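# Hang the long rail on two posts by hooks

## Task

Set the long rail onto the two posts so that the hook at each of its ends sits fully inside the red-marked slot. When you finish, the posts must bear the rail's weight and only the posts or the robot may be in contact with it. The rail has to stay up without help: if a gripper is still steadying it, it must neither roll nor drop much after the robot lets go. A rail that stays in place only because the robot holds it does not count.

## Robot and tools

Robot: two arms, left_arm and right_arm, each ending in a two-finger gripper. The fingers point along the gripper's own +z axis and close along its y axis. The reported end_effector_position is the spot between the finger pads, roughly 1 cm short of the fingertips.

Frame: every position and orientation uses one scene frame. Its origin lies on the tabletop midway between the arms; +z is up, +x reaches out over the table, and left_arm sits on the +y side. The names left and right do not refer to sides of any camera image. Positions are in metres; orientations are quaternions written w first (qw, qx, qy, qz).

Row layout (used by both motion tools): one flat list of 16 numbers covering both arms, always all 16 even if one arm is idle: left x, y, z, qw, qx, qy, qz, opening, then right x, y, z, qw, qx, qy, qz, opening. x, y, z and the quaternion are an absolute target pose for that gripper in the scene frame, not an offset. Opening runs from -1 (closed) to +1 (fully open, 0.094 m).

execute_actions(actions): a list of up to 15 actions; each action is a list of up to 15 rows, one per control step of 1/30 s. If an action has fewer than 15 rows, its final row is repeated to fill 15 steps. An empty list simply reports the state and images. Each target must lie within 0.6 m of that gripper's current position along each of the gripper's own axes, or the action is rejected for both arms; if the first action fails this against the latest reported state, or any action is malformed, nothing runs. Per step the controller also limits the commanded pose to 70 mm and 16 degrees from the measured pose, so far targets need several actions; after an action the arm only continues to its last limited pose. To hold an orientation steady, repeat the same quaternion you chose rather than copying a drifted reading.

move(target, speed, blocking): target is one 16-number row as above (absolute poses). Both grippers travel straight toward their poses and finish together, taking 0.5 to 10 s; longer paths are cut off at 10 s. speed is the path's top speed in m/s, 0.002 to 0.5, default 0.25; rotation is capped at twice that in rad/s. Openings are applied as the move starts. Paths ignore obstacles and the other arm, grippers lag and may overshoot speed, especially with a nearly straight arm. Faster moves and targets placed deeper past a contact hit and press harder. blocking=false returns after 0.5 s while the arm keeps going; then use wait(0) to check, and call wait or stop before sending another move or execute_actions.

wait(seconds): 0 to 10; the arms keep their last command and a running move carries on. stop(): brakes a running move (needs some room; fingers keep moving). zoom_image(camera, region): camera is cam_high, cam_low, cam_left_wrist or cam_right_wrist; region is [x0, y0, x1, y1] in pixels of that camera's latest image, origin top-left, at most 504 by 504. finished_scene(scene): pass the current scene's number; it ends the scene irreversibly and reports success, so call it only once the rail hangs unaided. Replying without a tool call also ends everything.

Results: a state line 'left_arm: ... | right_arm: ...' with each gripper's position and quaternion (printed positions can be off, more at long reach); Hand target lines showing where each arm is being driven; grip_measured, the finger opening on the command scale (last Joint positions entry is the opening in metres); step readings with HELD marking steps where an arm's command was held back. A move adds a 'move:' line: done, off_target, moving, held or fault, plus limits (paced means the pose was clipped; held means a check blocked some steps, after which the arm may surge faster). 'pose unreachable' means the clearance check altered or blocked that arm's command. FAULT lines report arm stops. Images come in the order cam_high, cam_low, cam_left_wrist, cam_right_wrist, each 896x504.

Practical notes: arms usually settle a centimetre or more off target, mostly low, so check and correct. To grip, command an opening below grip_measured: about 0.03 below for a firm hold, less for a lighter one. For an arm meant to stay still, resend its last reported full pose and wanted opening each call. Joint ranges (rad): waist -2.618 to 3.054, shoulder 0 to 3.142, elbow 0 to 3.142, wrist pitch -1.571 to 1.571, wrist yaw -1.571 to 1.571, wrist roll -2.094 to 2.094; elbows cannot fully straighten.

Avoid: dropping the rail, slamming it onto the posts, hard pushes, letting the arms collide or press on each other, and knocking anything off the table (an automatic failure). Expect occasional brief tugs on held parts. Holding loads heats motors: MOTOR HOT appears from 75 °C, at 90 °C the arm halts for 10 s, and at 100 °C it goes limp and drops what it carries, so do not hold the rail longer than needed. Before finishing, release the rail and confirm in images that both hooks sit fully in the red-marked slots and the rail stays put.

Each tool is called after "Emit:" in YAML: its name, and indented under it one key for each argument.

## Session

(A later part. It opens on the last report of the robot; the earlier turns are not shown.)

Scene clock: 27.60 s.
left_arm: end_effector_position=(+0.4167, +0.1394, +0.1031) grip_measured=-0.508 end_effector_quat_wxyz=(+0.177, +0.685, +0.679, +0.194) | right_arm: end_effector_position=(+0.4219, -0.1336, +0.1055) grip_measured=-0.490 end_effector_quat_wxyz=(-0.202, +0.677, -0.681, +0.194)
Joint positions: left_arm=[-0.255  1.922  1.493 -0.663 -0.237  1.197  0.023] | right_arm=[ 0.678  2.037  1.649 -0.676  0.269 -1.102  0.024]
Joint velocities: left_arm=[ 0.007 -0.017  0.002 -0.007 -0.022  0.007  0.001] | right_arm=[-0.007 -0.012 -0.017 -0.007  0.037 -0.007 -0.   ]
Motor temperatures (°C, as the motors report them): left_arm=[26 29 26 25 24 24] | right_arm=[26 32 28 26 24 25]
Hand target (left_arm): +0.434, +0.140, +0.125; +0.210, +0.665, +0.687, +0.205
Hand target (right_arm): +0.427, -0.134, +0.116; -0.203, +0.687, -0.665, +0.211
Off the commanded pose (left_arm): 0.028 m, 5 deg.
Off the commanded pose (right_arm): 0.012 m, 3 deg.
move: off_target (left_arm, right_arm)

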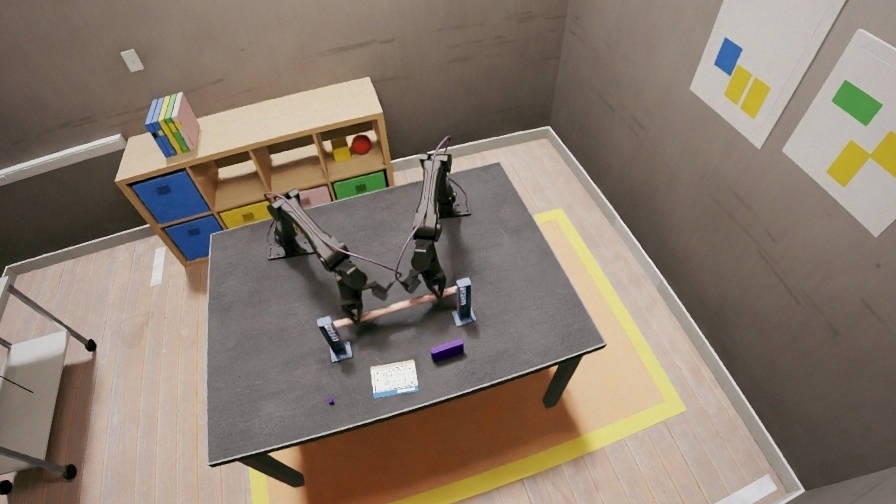

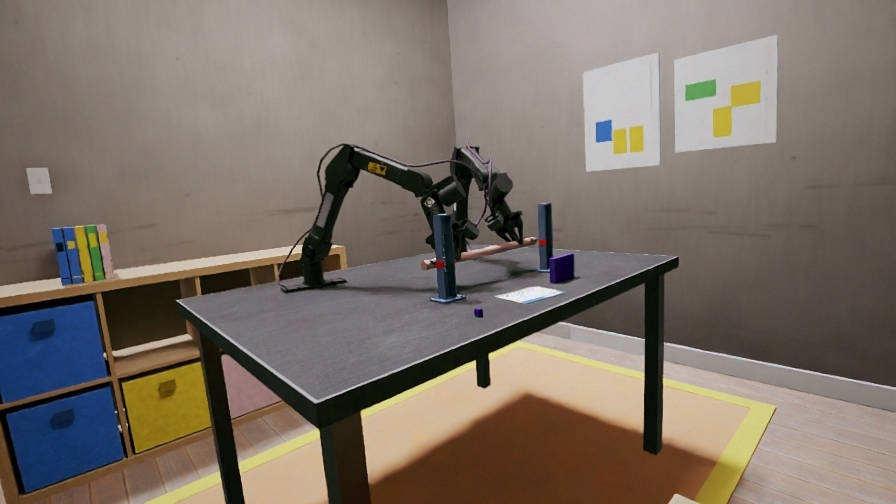

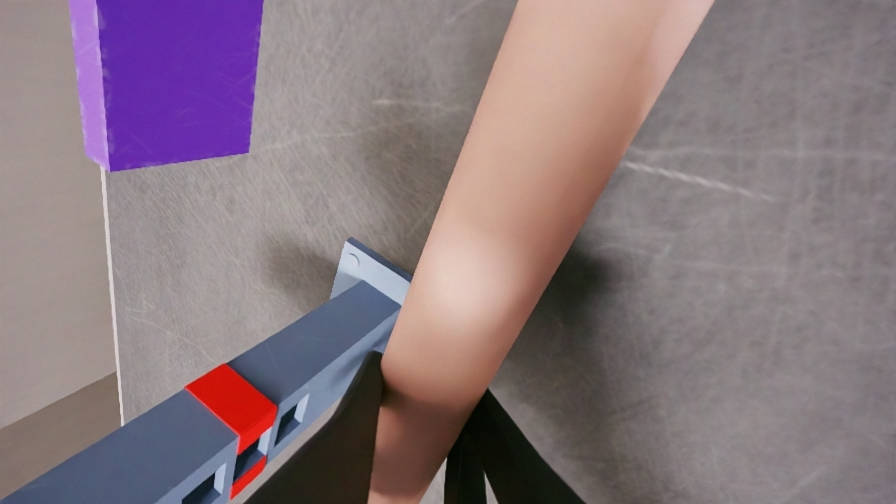

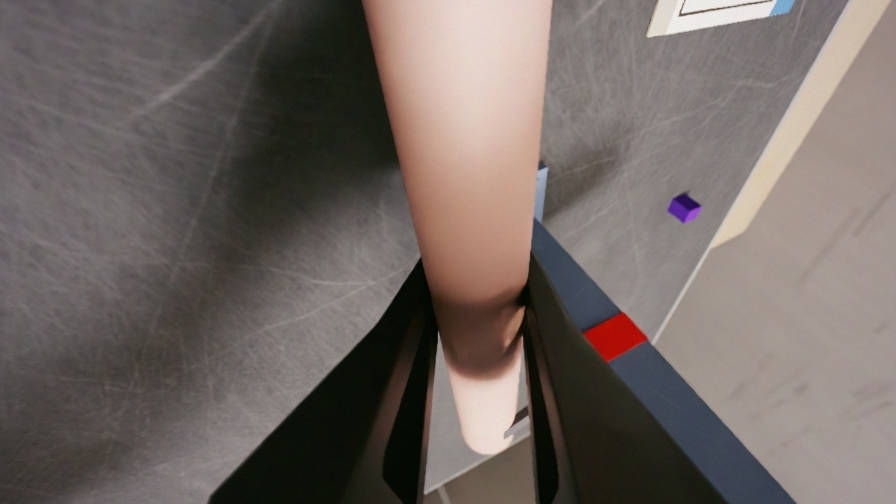

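Emit:
move:
  target: [0.455,0.139,0.123,0.21,0.665,0.688,0.203,-0.55,0.445,-0.134,0.117,0.203,-0.688,0.665,-0.21,-0.55]
  speed: 0.02

Emit:
zoom_image:
  camera: "cam_high"
  region: [310, 260, 490, 370]

Emit:
zoom_image:
  camera: "cam_low"
  region: [410, 220, 570, 290]

Scene clock: 30.23 s.
left_arm: end_effector_position=(+0.4350, +0.1386, +0.1005) grip_measured=-0.508 end_effector_quat_wxyz=(+0.174, +0.688, +0.678, +0.191) | right_arm: end_effector_position=(+0.4375, -0.1345, +0.1043) grip_measured=-0.490 end_effector_quat_wxyz=(-0.198, +0.676, -0.683, +0.193)
Joint positions: left_arm=[-0.236  1.993  1.585 -0.688 -0.224  1.219  0.023] | right_arm=[ 0.659  2.096  1.737 -0.709  0.261 -1.115  0.024]
Joint velocities: left_arm=[ 0.012  0.017  0.017 -0.081 -0.022  0.037 -0.001] | right_arm=[ 0.002  0.002  0.007  0.037 -0.037 -0.007 -0.001]
Motor temperatures (°C, as the motors report them): left_arm=[26 30 26 26 24 24] | right_arm=[26 32 29 26 24 25]
Hand target (left_arm): +0.453, +0.140, +0.124; +0.210, +0.665, +0.687, +0.204
Hand target (right_arm): +0.444, -0.134, +0.118; -0.203, +0.687, -0.665, +0.211
Off the commanded pose (left_arm): 0.030 m, 5 deg.
Off the commanded pose (right_arm): 0.015 m, 3 deg.
move: off_target (left_arm, right_arm)

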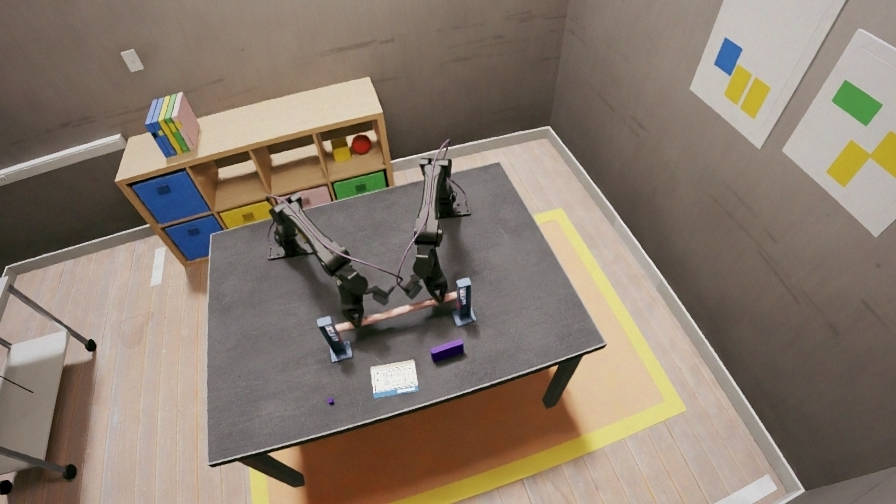

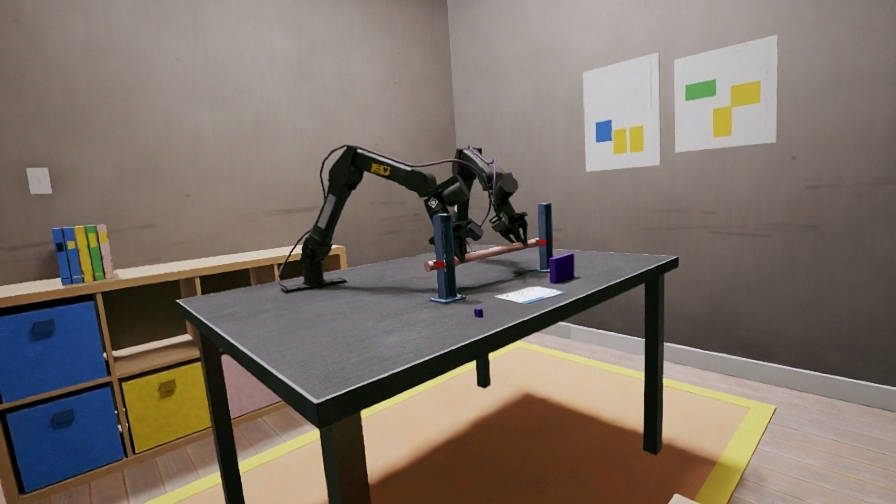

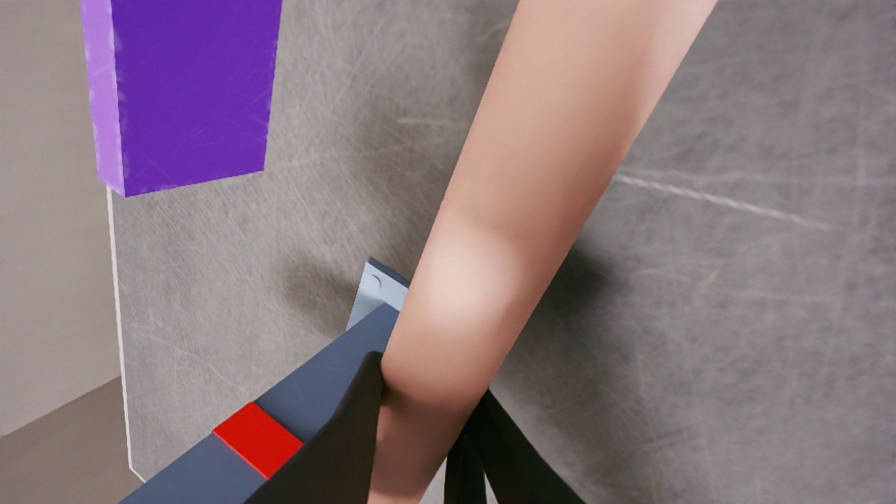

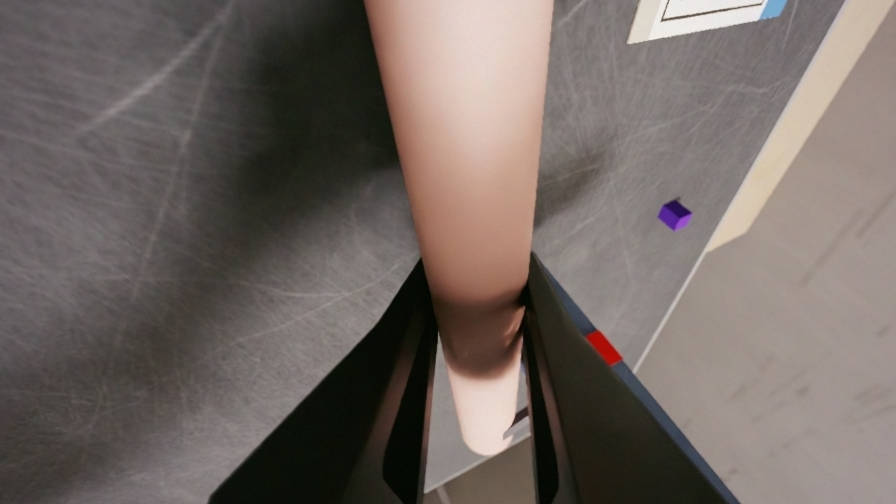

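Region (310, 260, 490, 370) of cam_high's 896x504 image, scaled by 2.800, with more detail than that image has.

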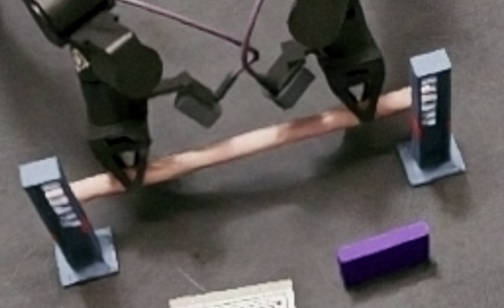

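Region (410, 220, 570, 290) of cam_low's 896x504 image, scaled by 3.150, with more detail than that image has; it fills the top 220 rows of this view, and the rest is white.

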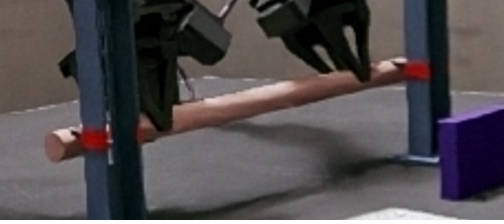

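Emit:
zoom_image:
  camera: "cam_high"
  region: [445, 275, 485, 325]

Emit:
zoom_image:
  camera: "cam_high"
  region: [315, 312, 355, 362]

Emit:
zoom_image:
  camera: "cam_right_wrist"
  region: [450, 320, 650, 470]

Region (445, 275, 485, 325) of cam_high's 896x504 image, scaled by 10.080, with more detail than that image has; it fills the left 403 columns of this view, and the rest is white.

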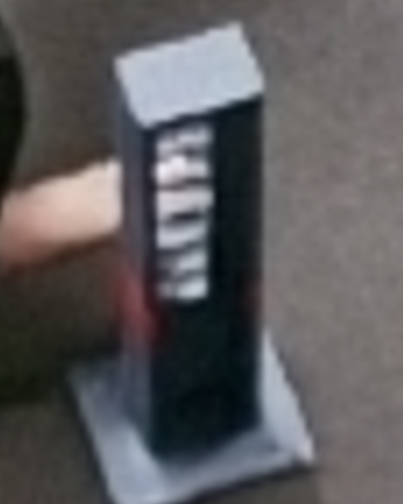

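Region (315, 312, 355, 362) of cam_high's 896x504 image, scaled by 10.080, with more detail than that image has; it fills the left 403 columns of this view, and the rest is white.

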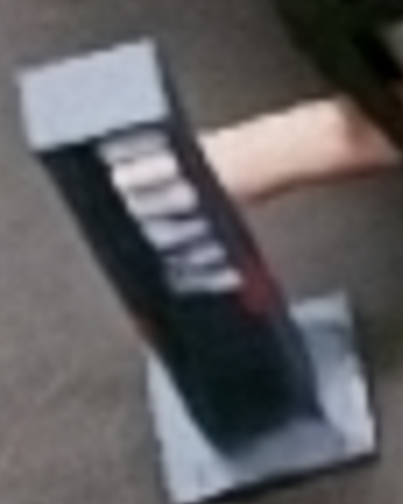

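Region (450, 320, 650, 470) of cam_right_wrist's 896x504 image, scaled by 2.520, with more detail than that image has; it fills the top 378 rows of this view, and the rest is white.

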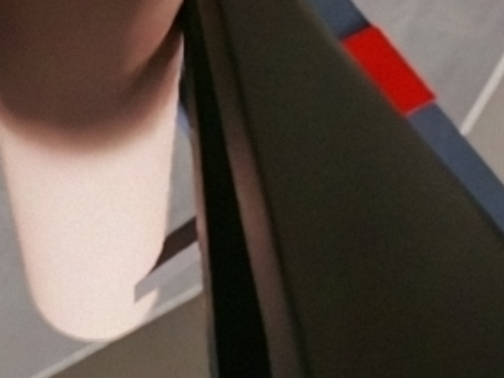

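Emit:
move:
  target: [0.473,0.139,0.127,0.21,0.665,0.688,0.203,-0.55,0.462,-0.134,0.119,0.203,-0.688,0.665,-0.21,-0.55]
  speed: 0.02

Emit:
zoom_image:
  camera: "cam_high"
  region: [310, 270, 490, 370]

Emit:
zoom_image:
  camera: "cam_low"
  region: [410, 220, 570, 290]

Scene clock: 33.07 s.
left_arm: end_effector_position=(+0.4350, +0.1380, +0.0941) grip_measured=-0.508 end_effector_quat_wxyz=(+0.149, +0.697, +0.681, +0.167) | right_arm: end_effector_position=(+0.4375, -0.1354, +0.0959) grip_measured=-0.489 end_effector_quat_wxyz=(-0.170, +0.683, -0.689, +0.173)
Joint positions: left_arm=[-0.226  2.049  1.674 -0.785 -0.193  1.223  0.023] | right_arm=[ 0.648  2.156  1.829 -0.81   0.234 -1.111  0.024]
Joint velocities: left_arm=[-0.012 -0.007  0.007 -0.007  0.007  0.022 -0.   ] | right_arm=[-0.002 -0.007  0.002 -0.007 -0.081  0.066  0.001]
Motor temperatures (°C, as the motors report them): left_arm=[26 31 27 26 24 24] | right_arm=[26 33 29 26 24 25]
Hand target (left_arm): +0.468, +0.141, +0.130; +0.209, +0.665, +0.688, +0.204
Hand target (right_arm): +0.459, -0.135, +0.120; -0.201, +0.686, -0.667, +0.211
Off the commanded pose (left_arm): 0.050 m, 9 deg.
Off the commanded pose (right_arm): 0.034 m, 6 deg.
move: off_target (left_arm, right_arm)

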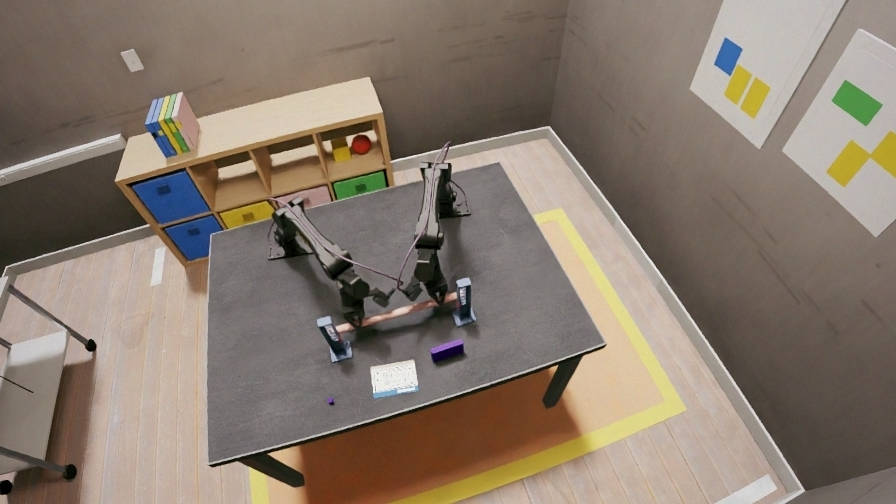

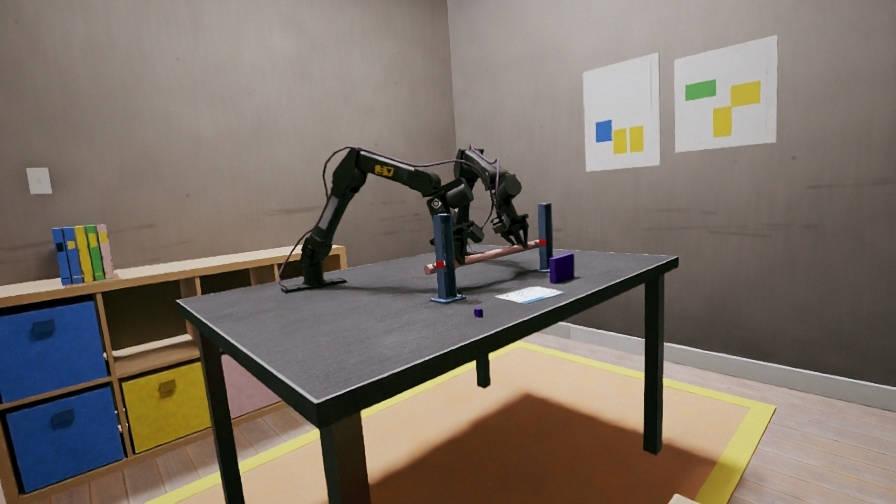

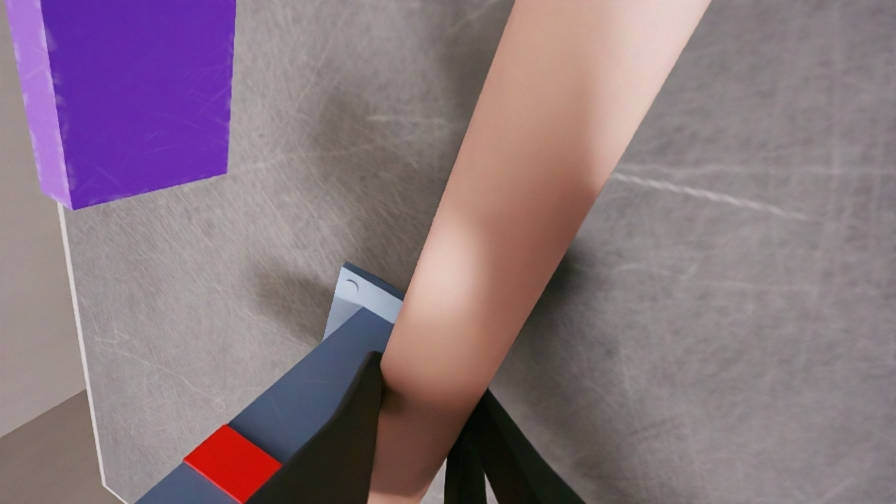

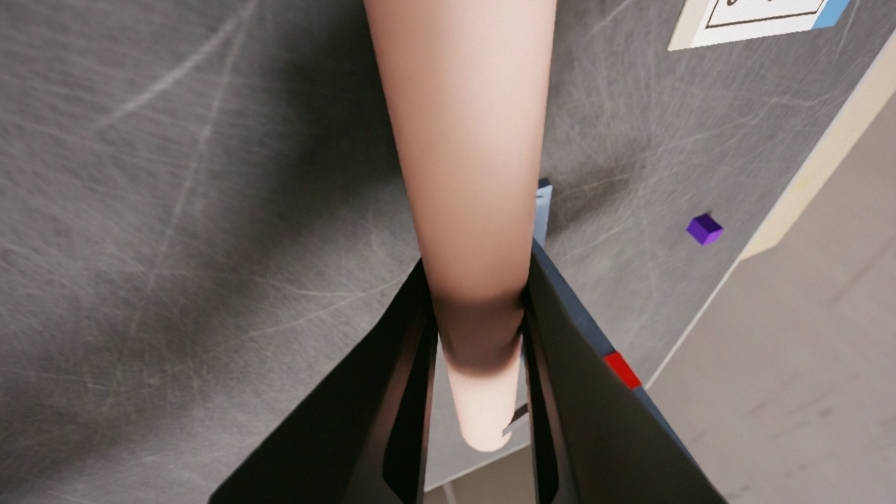

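Region (310, 270, 490, 370) of cam_high's 896x504 image, scaled by 2.800, with more detail than that image has.

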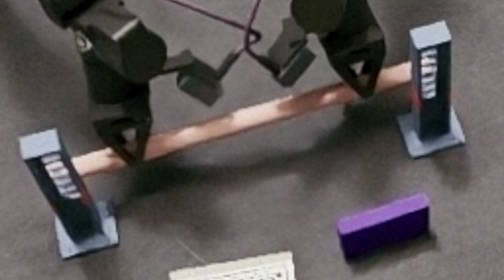

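Region (410, 220, 570, 290) of cam_low's 896x504 image, scaled by 3.150, with more detail than that image has; it fills the top 220 rows of this view, and the rest is white.

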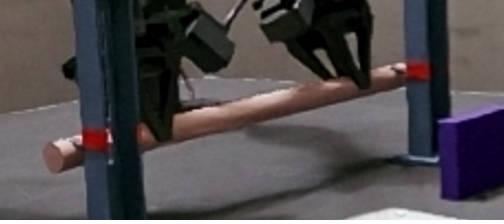

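Emit:
move:
  target: [0.44,0.139,0.133,0.225,0.66,0.682,0.218,-0.55,0.432,-0.134,0.125,0.218,-0.682,0.66,-0.225,-0.55]
  speed: 0.04

Emit:
zoom_image:
  camera: "cam_low"
  region: [415, 245, 465, 280]

Emit:
zoom_image:
  camera: "cam_low"
  region: [510, 225, 560, 260]

Scene clock: 36.07 s.
left_arm: end_effector_position=(+0.4279, +0.1387, +0.1049) grip_measured=-0.508 end_effector_quat_wxyz=(+0.186, +0.688, +0.675, +0.194) | right_arm: end_effector_position=(+0.4316, -0.1347, +0.1079) grip_measured=-0.490 end_effector_quat_wxyz=(-0.208, +0.673, -0.681, +0.199)
Joint positions: left_arm=[-0.241  1.945  1.524 -0.65  -0.221  1.22   0.023] | right_arm=[ 0.668  2.054  1.675 -0.667  0.271 -1.111  0.024]
Joint velocities: left_arm=[-0.007 -0.002 -0.017 -0.022  0.037 -0.022 -0.   ] | right_arm=[ 0.022 -0.017 -0.002  0.007 -0.051 -0.051 -0.   ]
Motor temperatures (°C, as the motors report them): left_arm=[26 32 27 26 24 24] | right_arm=[26 34 29 27 24 25]
Hand target (left_arm): +0.439, +0.139, +0.134; +0.224, +0.661, +0.682, +0.218
Hand target (right_arm): +0.431, -0.134, +0.125; -0.217, +0.682, -0.661, +0.224
Off the commanded pose (left_arm): 0.031 m, 6 deg.
Off the commanded pose (right_arm): 0.017 m, 4 deg.
move: off_target (left_arm, right_arm)

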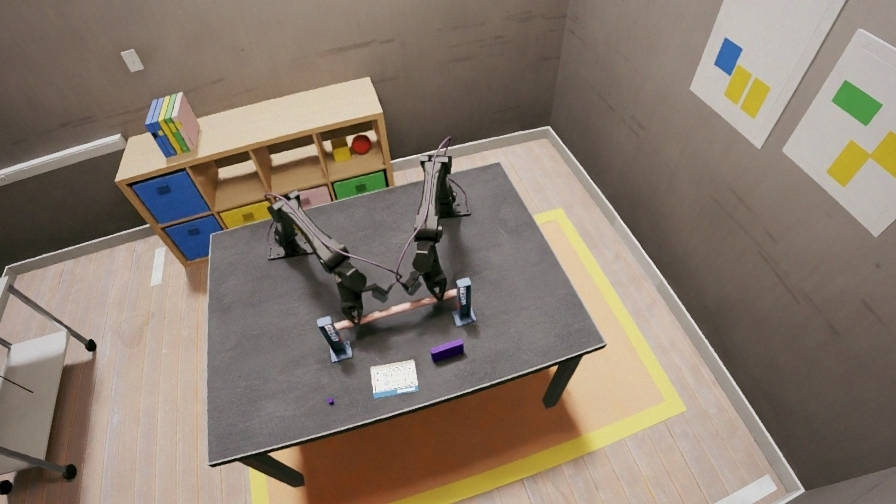

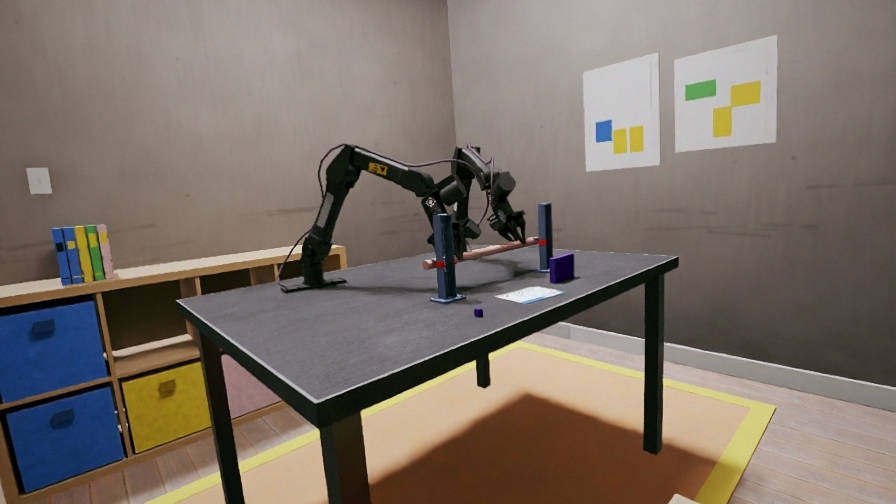

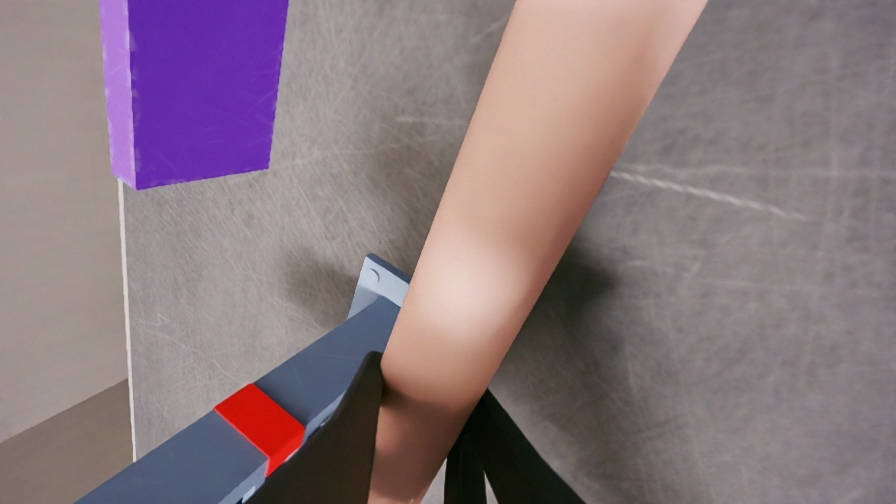

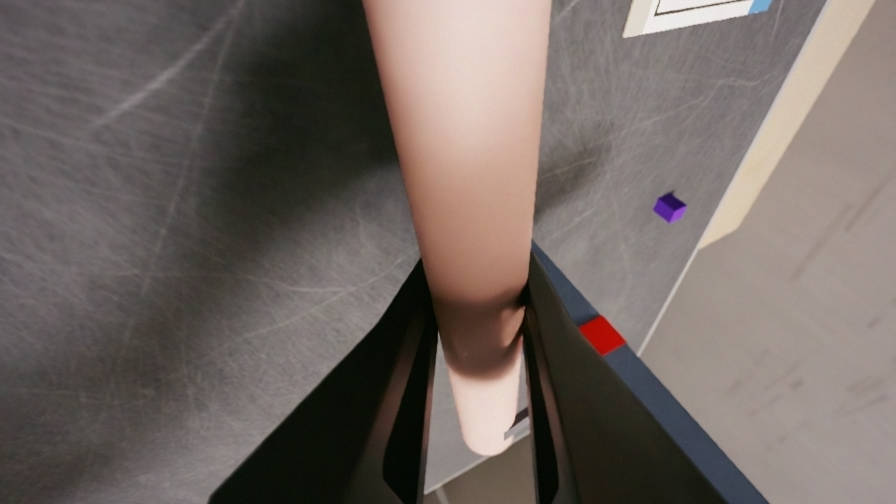

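Region (415, 245, 465, 280) of cam_low's 896x504 image, scaled by 10.080, with more detail than that image has; it fills the top 353 rows of this view, and the rest is white.

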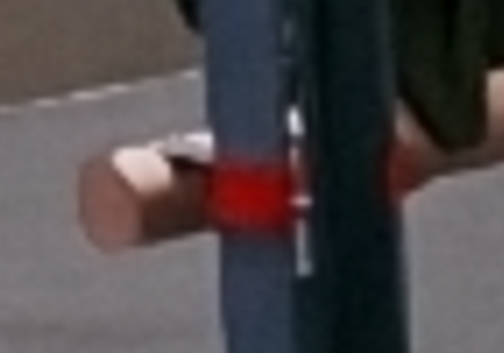

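Region (510, 225, 560, 260) of cam_low's 896x504 image, scaled by 10.080, with more detail than that image has; it fills the top 353 rows of this view, and the rest is white.

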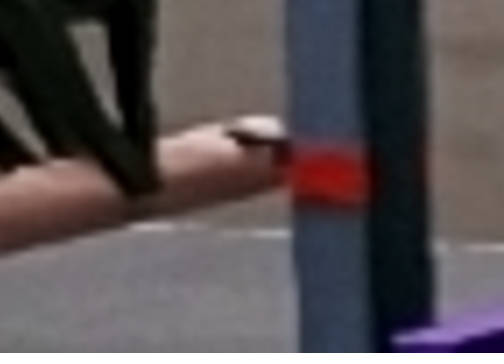

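Emit:
move:
  target: [0.44,0.139,0.118,0.225,0.66,0.682,0.218,-0.55,0.432,-0.134,0.11,0.218,-0.682,0.66,-0.225,-0.55]
  speed: 0.03

Emit:
zoom_image:
  camera: "cam_low"
  region: [415, 245, 465, 280]

Emit:
zoom_image:
  camera: "cam_low"
  region: [510, 225, 560, 260]

Scene clock: 38.43 s.
left_arm: end_effector_position=(+0.4277, +0.1385, +0.0944) grip_measured=-0.508 end_effector_quat_wxyz=(+0.191, +0.687, +0.674, +0.195) | right_arm: end_effector_position=(+0.4317, -0.1347, +0.0976) grip_measured=-0.490 end_effector_quat_wxyz=(-0.212, +0.673, -0.680, +0.201)
Joint positions: left_arm=[-0.241  1.945  1.477 -0.592 -0.22   1.222  0.023] | right_arm=[ 0.668  2.054  1.629 -0.611  0.271 -1.113  0.024]
Joint velocities: left_arm=[ 0.007 -0.012  0.012 -0.022 -0.007  0.037 -0.   ] | right_arm=[ 0.012  0.002  0.002 -0.022 -0.051 -0.022 -0.001]
Motor temperatures (°C, as the motors report them): left_arm=[26 32 27 26 24 24] | right_arm=[26 35 29 27 24 25]
Hand target (left_arm): +0.439, +0.139, +0.119; +0.225, +0.661, +0.682, +0.218
Hand target (right_arm): +0.432, -0.134, +0.110; -0.217, +0.682, -0.661, +0.224
Off the commanded pose (left_arm): 0.027 m, 6 deg.
Off the commanded pose (right_arm): 0.012 m, 4 deg.
move: off_target (left_arm, right_arm)

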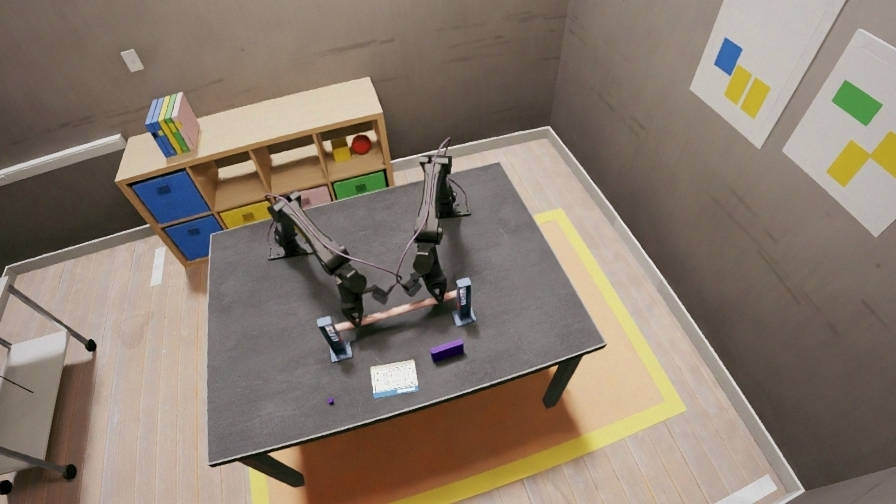

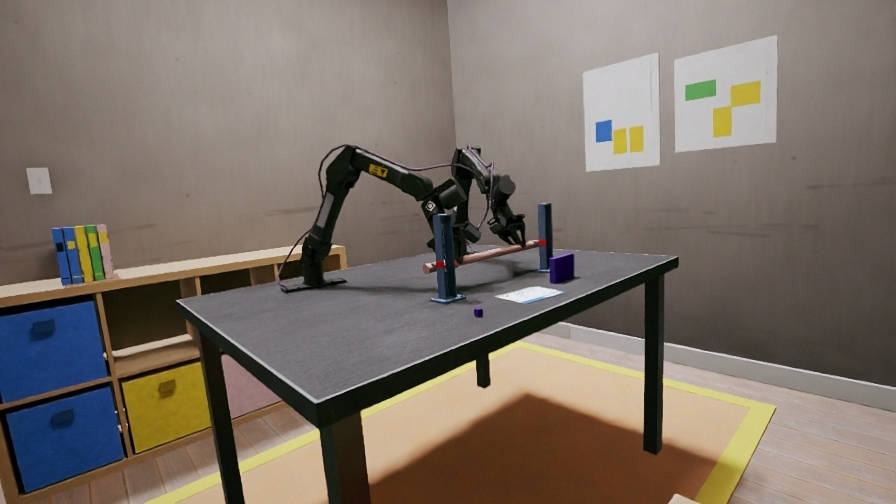

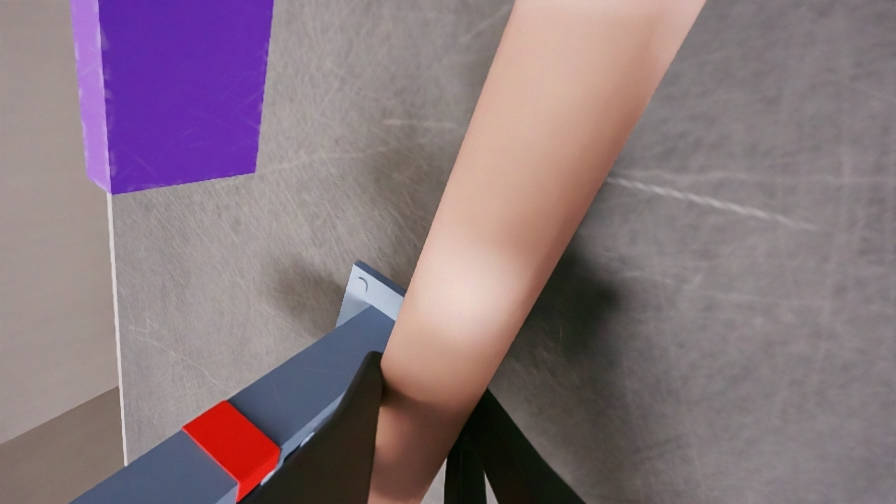

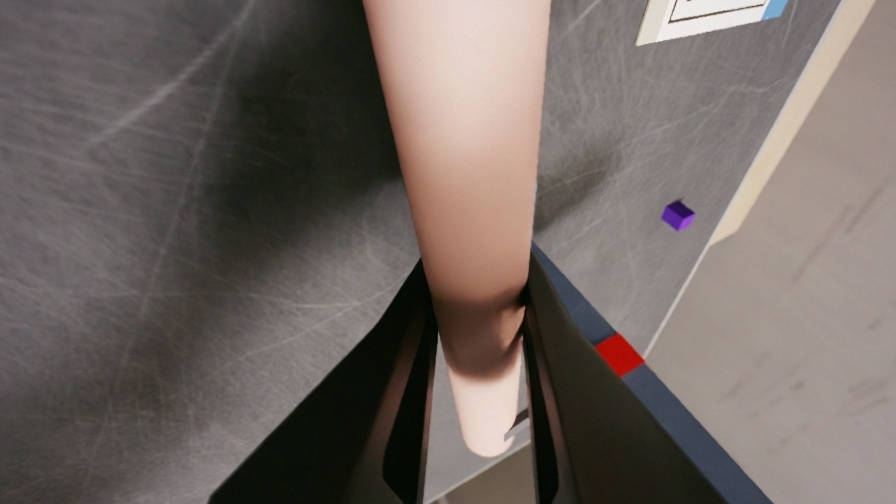

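Region (415, 245, 465, 280) of cam_low's 896x504 image, scaled by 10.080, with more detail than that image has; it fills the top 353 rows of this view, and the rest is white.

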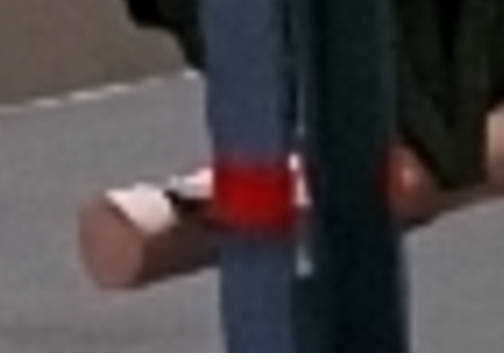

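Region (510, 225, 560, 260) of cam_low's 896x504 image, scaled by 10.080, with more detail than that image has; it fills the top 353 rows of this view, and the rest is white.

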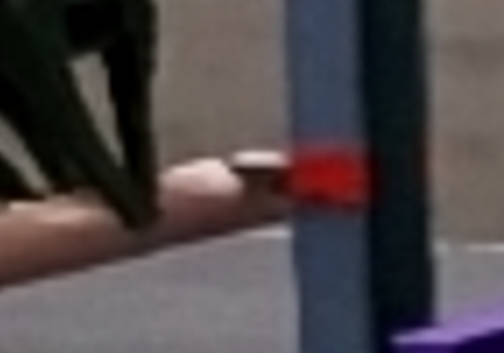

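Emit:
move:
  target: [0.468,0.139,0.121,0.225,0.66,0.682,0.218,-0.55,0.458,-0.134,0.114,0.218,-0.682,0.66,-0.225,-0.55]
  speed: 0.03

Emit:
zoom_image:
  camera: "cam_low"
  region: [410, 220, 570, 290]

Scene clock: 40.43 s.
left_arm: end_effector_position=(+0.4356, +0.1373, +0.0912) grip_measured=-0.508 end_effector_quat_wxyz=(+0.174, +0.691, +0.675, +0.189) | right_arm: end_effector_position=(+0.4381, -0.1356, +0.0946) grip_measured=-0.490 end_effector_quat_wxyz=(-0.194, +0.677, -0.683, +0.196)
Joint positions: left_arm=[-0.235  2.002  1.563 -0.656 -0.217  1.226  0.023] | right_arm=[ 0.659  2.108  1.716 -0.684  0.268 -1.116  0.024]
Joint velocities: left_arm=[-0.012 -0.002 -0.002 -0.095 -0.037  0.007  0.   ] | right_arm=[ 0.007 -0.022 -0.012 -0.007  0.037 -0.007  0.001]
Motor temperatures (°C, as the motors report them): left_arm=[26 33 27 27 24 24] | right_arm=[26 35 29 27 24 25]
Hand target (left_arm): +0.464, +0.141, +0.123; +0.225, +0.661, +0.682, +0.219
Hand target (right_arm): +0.456, -0.135, +0.115; -0.217, +0.681, -0.662, +0.226
Off the commanded pose (left_arm): 0.044 m, 8 deg.
Off the commanded pose (right_arm): 0.028 m, 5 deg.
move: off_target (left_arm, right_arm)

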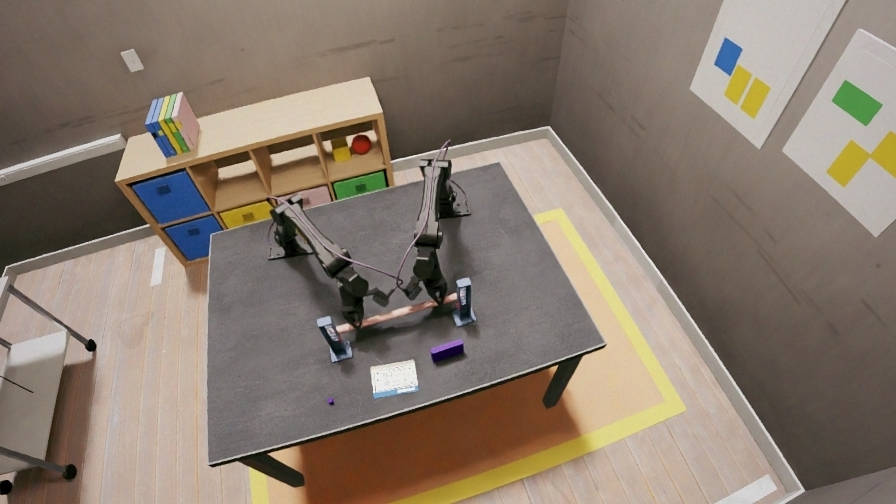

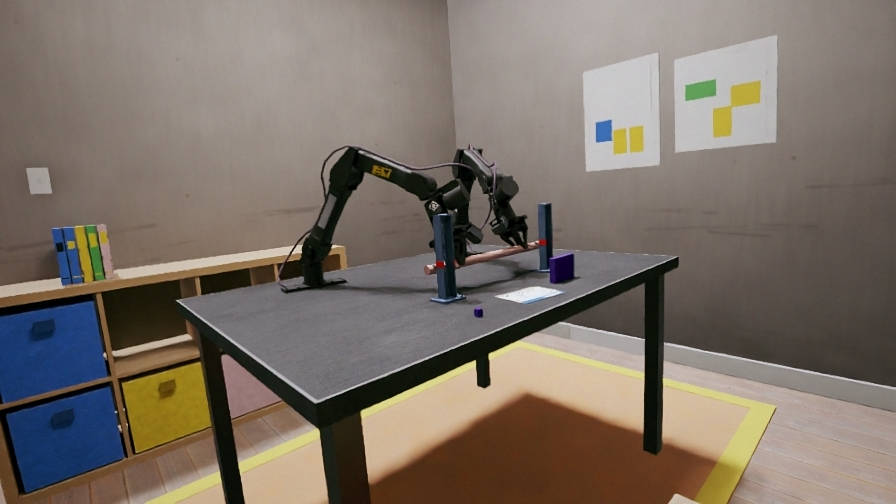

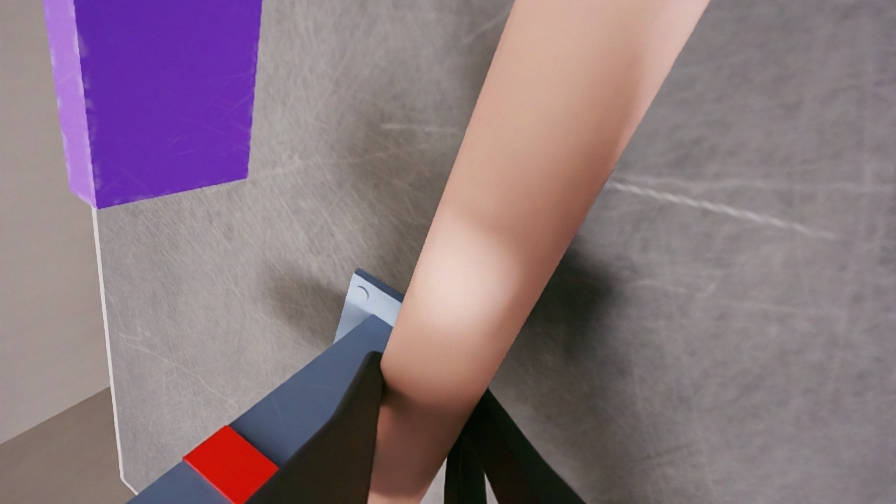

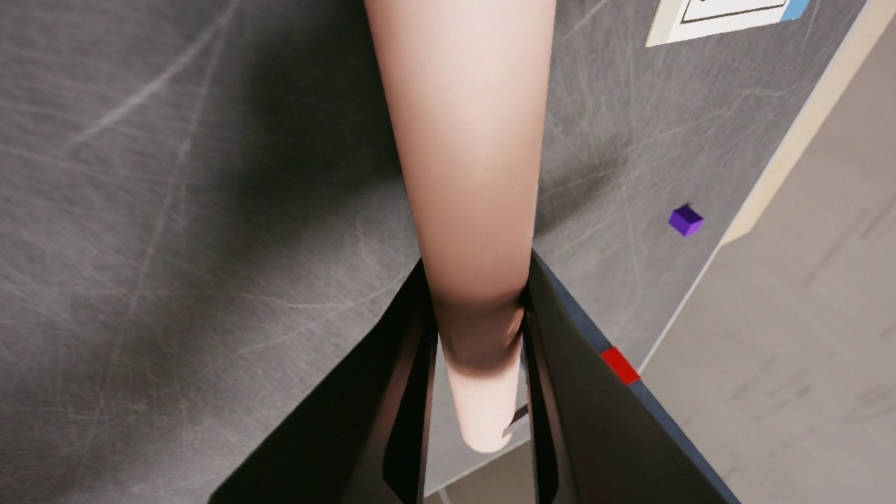

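Region (410, 220, 570, 290) of cam_low's 896x504 image, scaled by 3.150, with more detail than that image has; it fills the top 220 rows of this view, and the rest is white.

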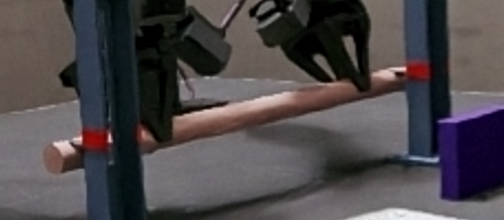

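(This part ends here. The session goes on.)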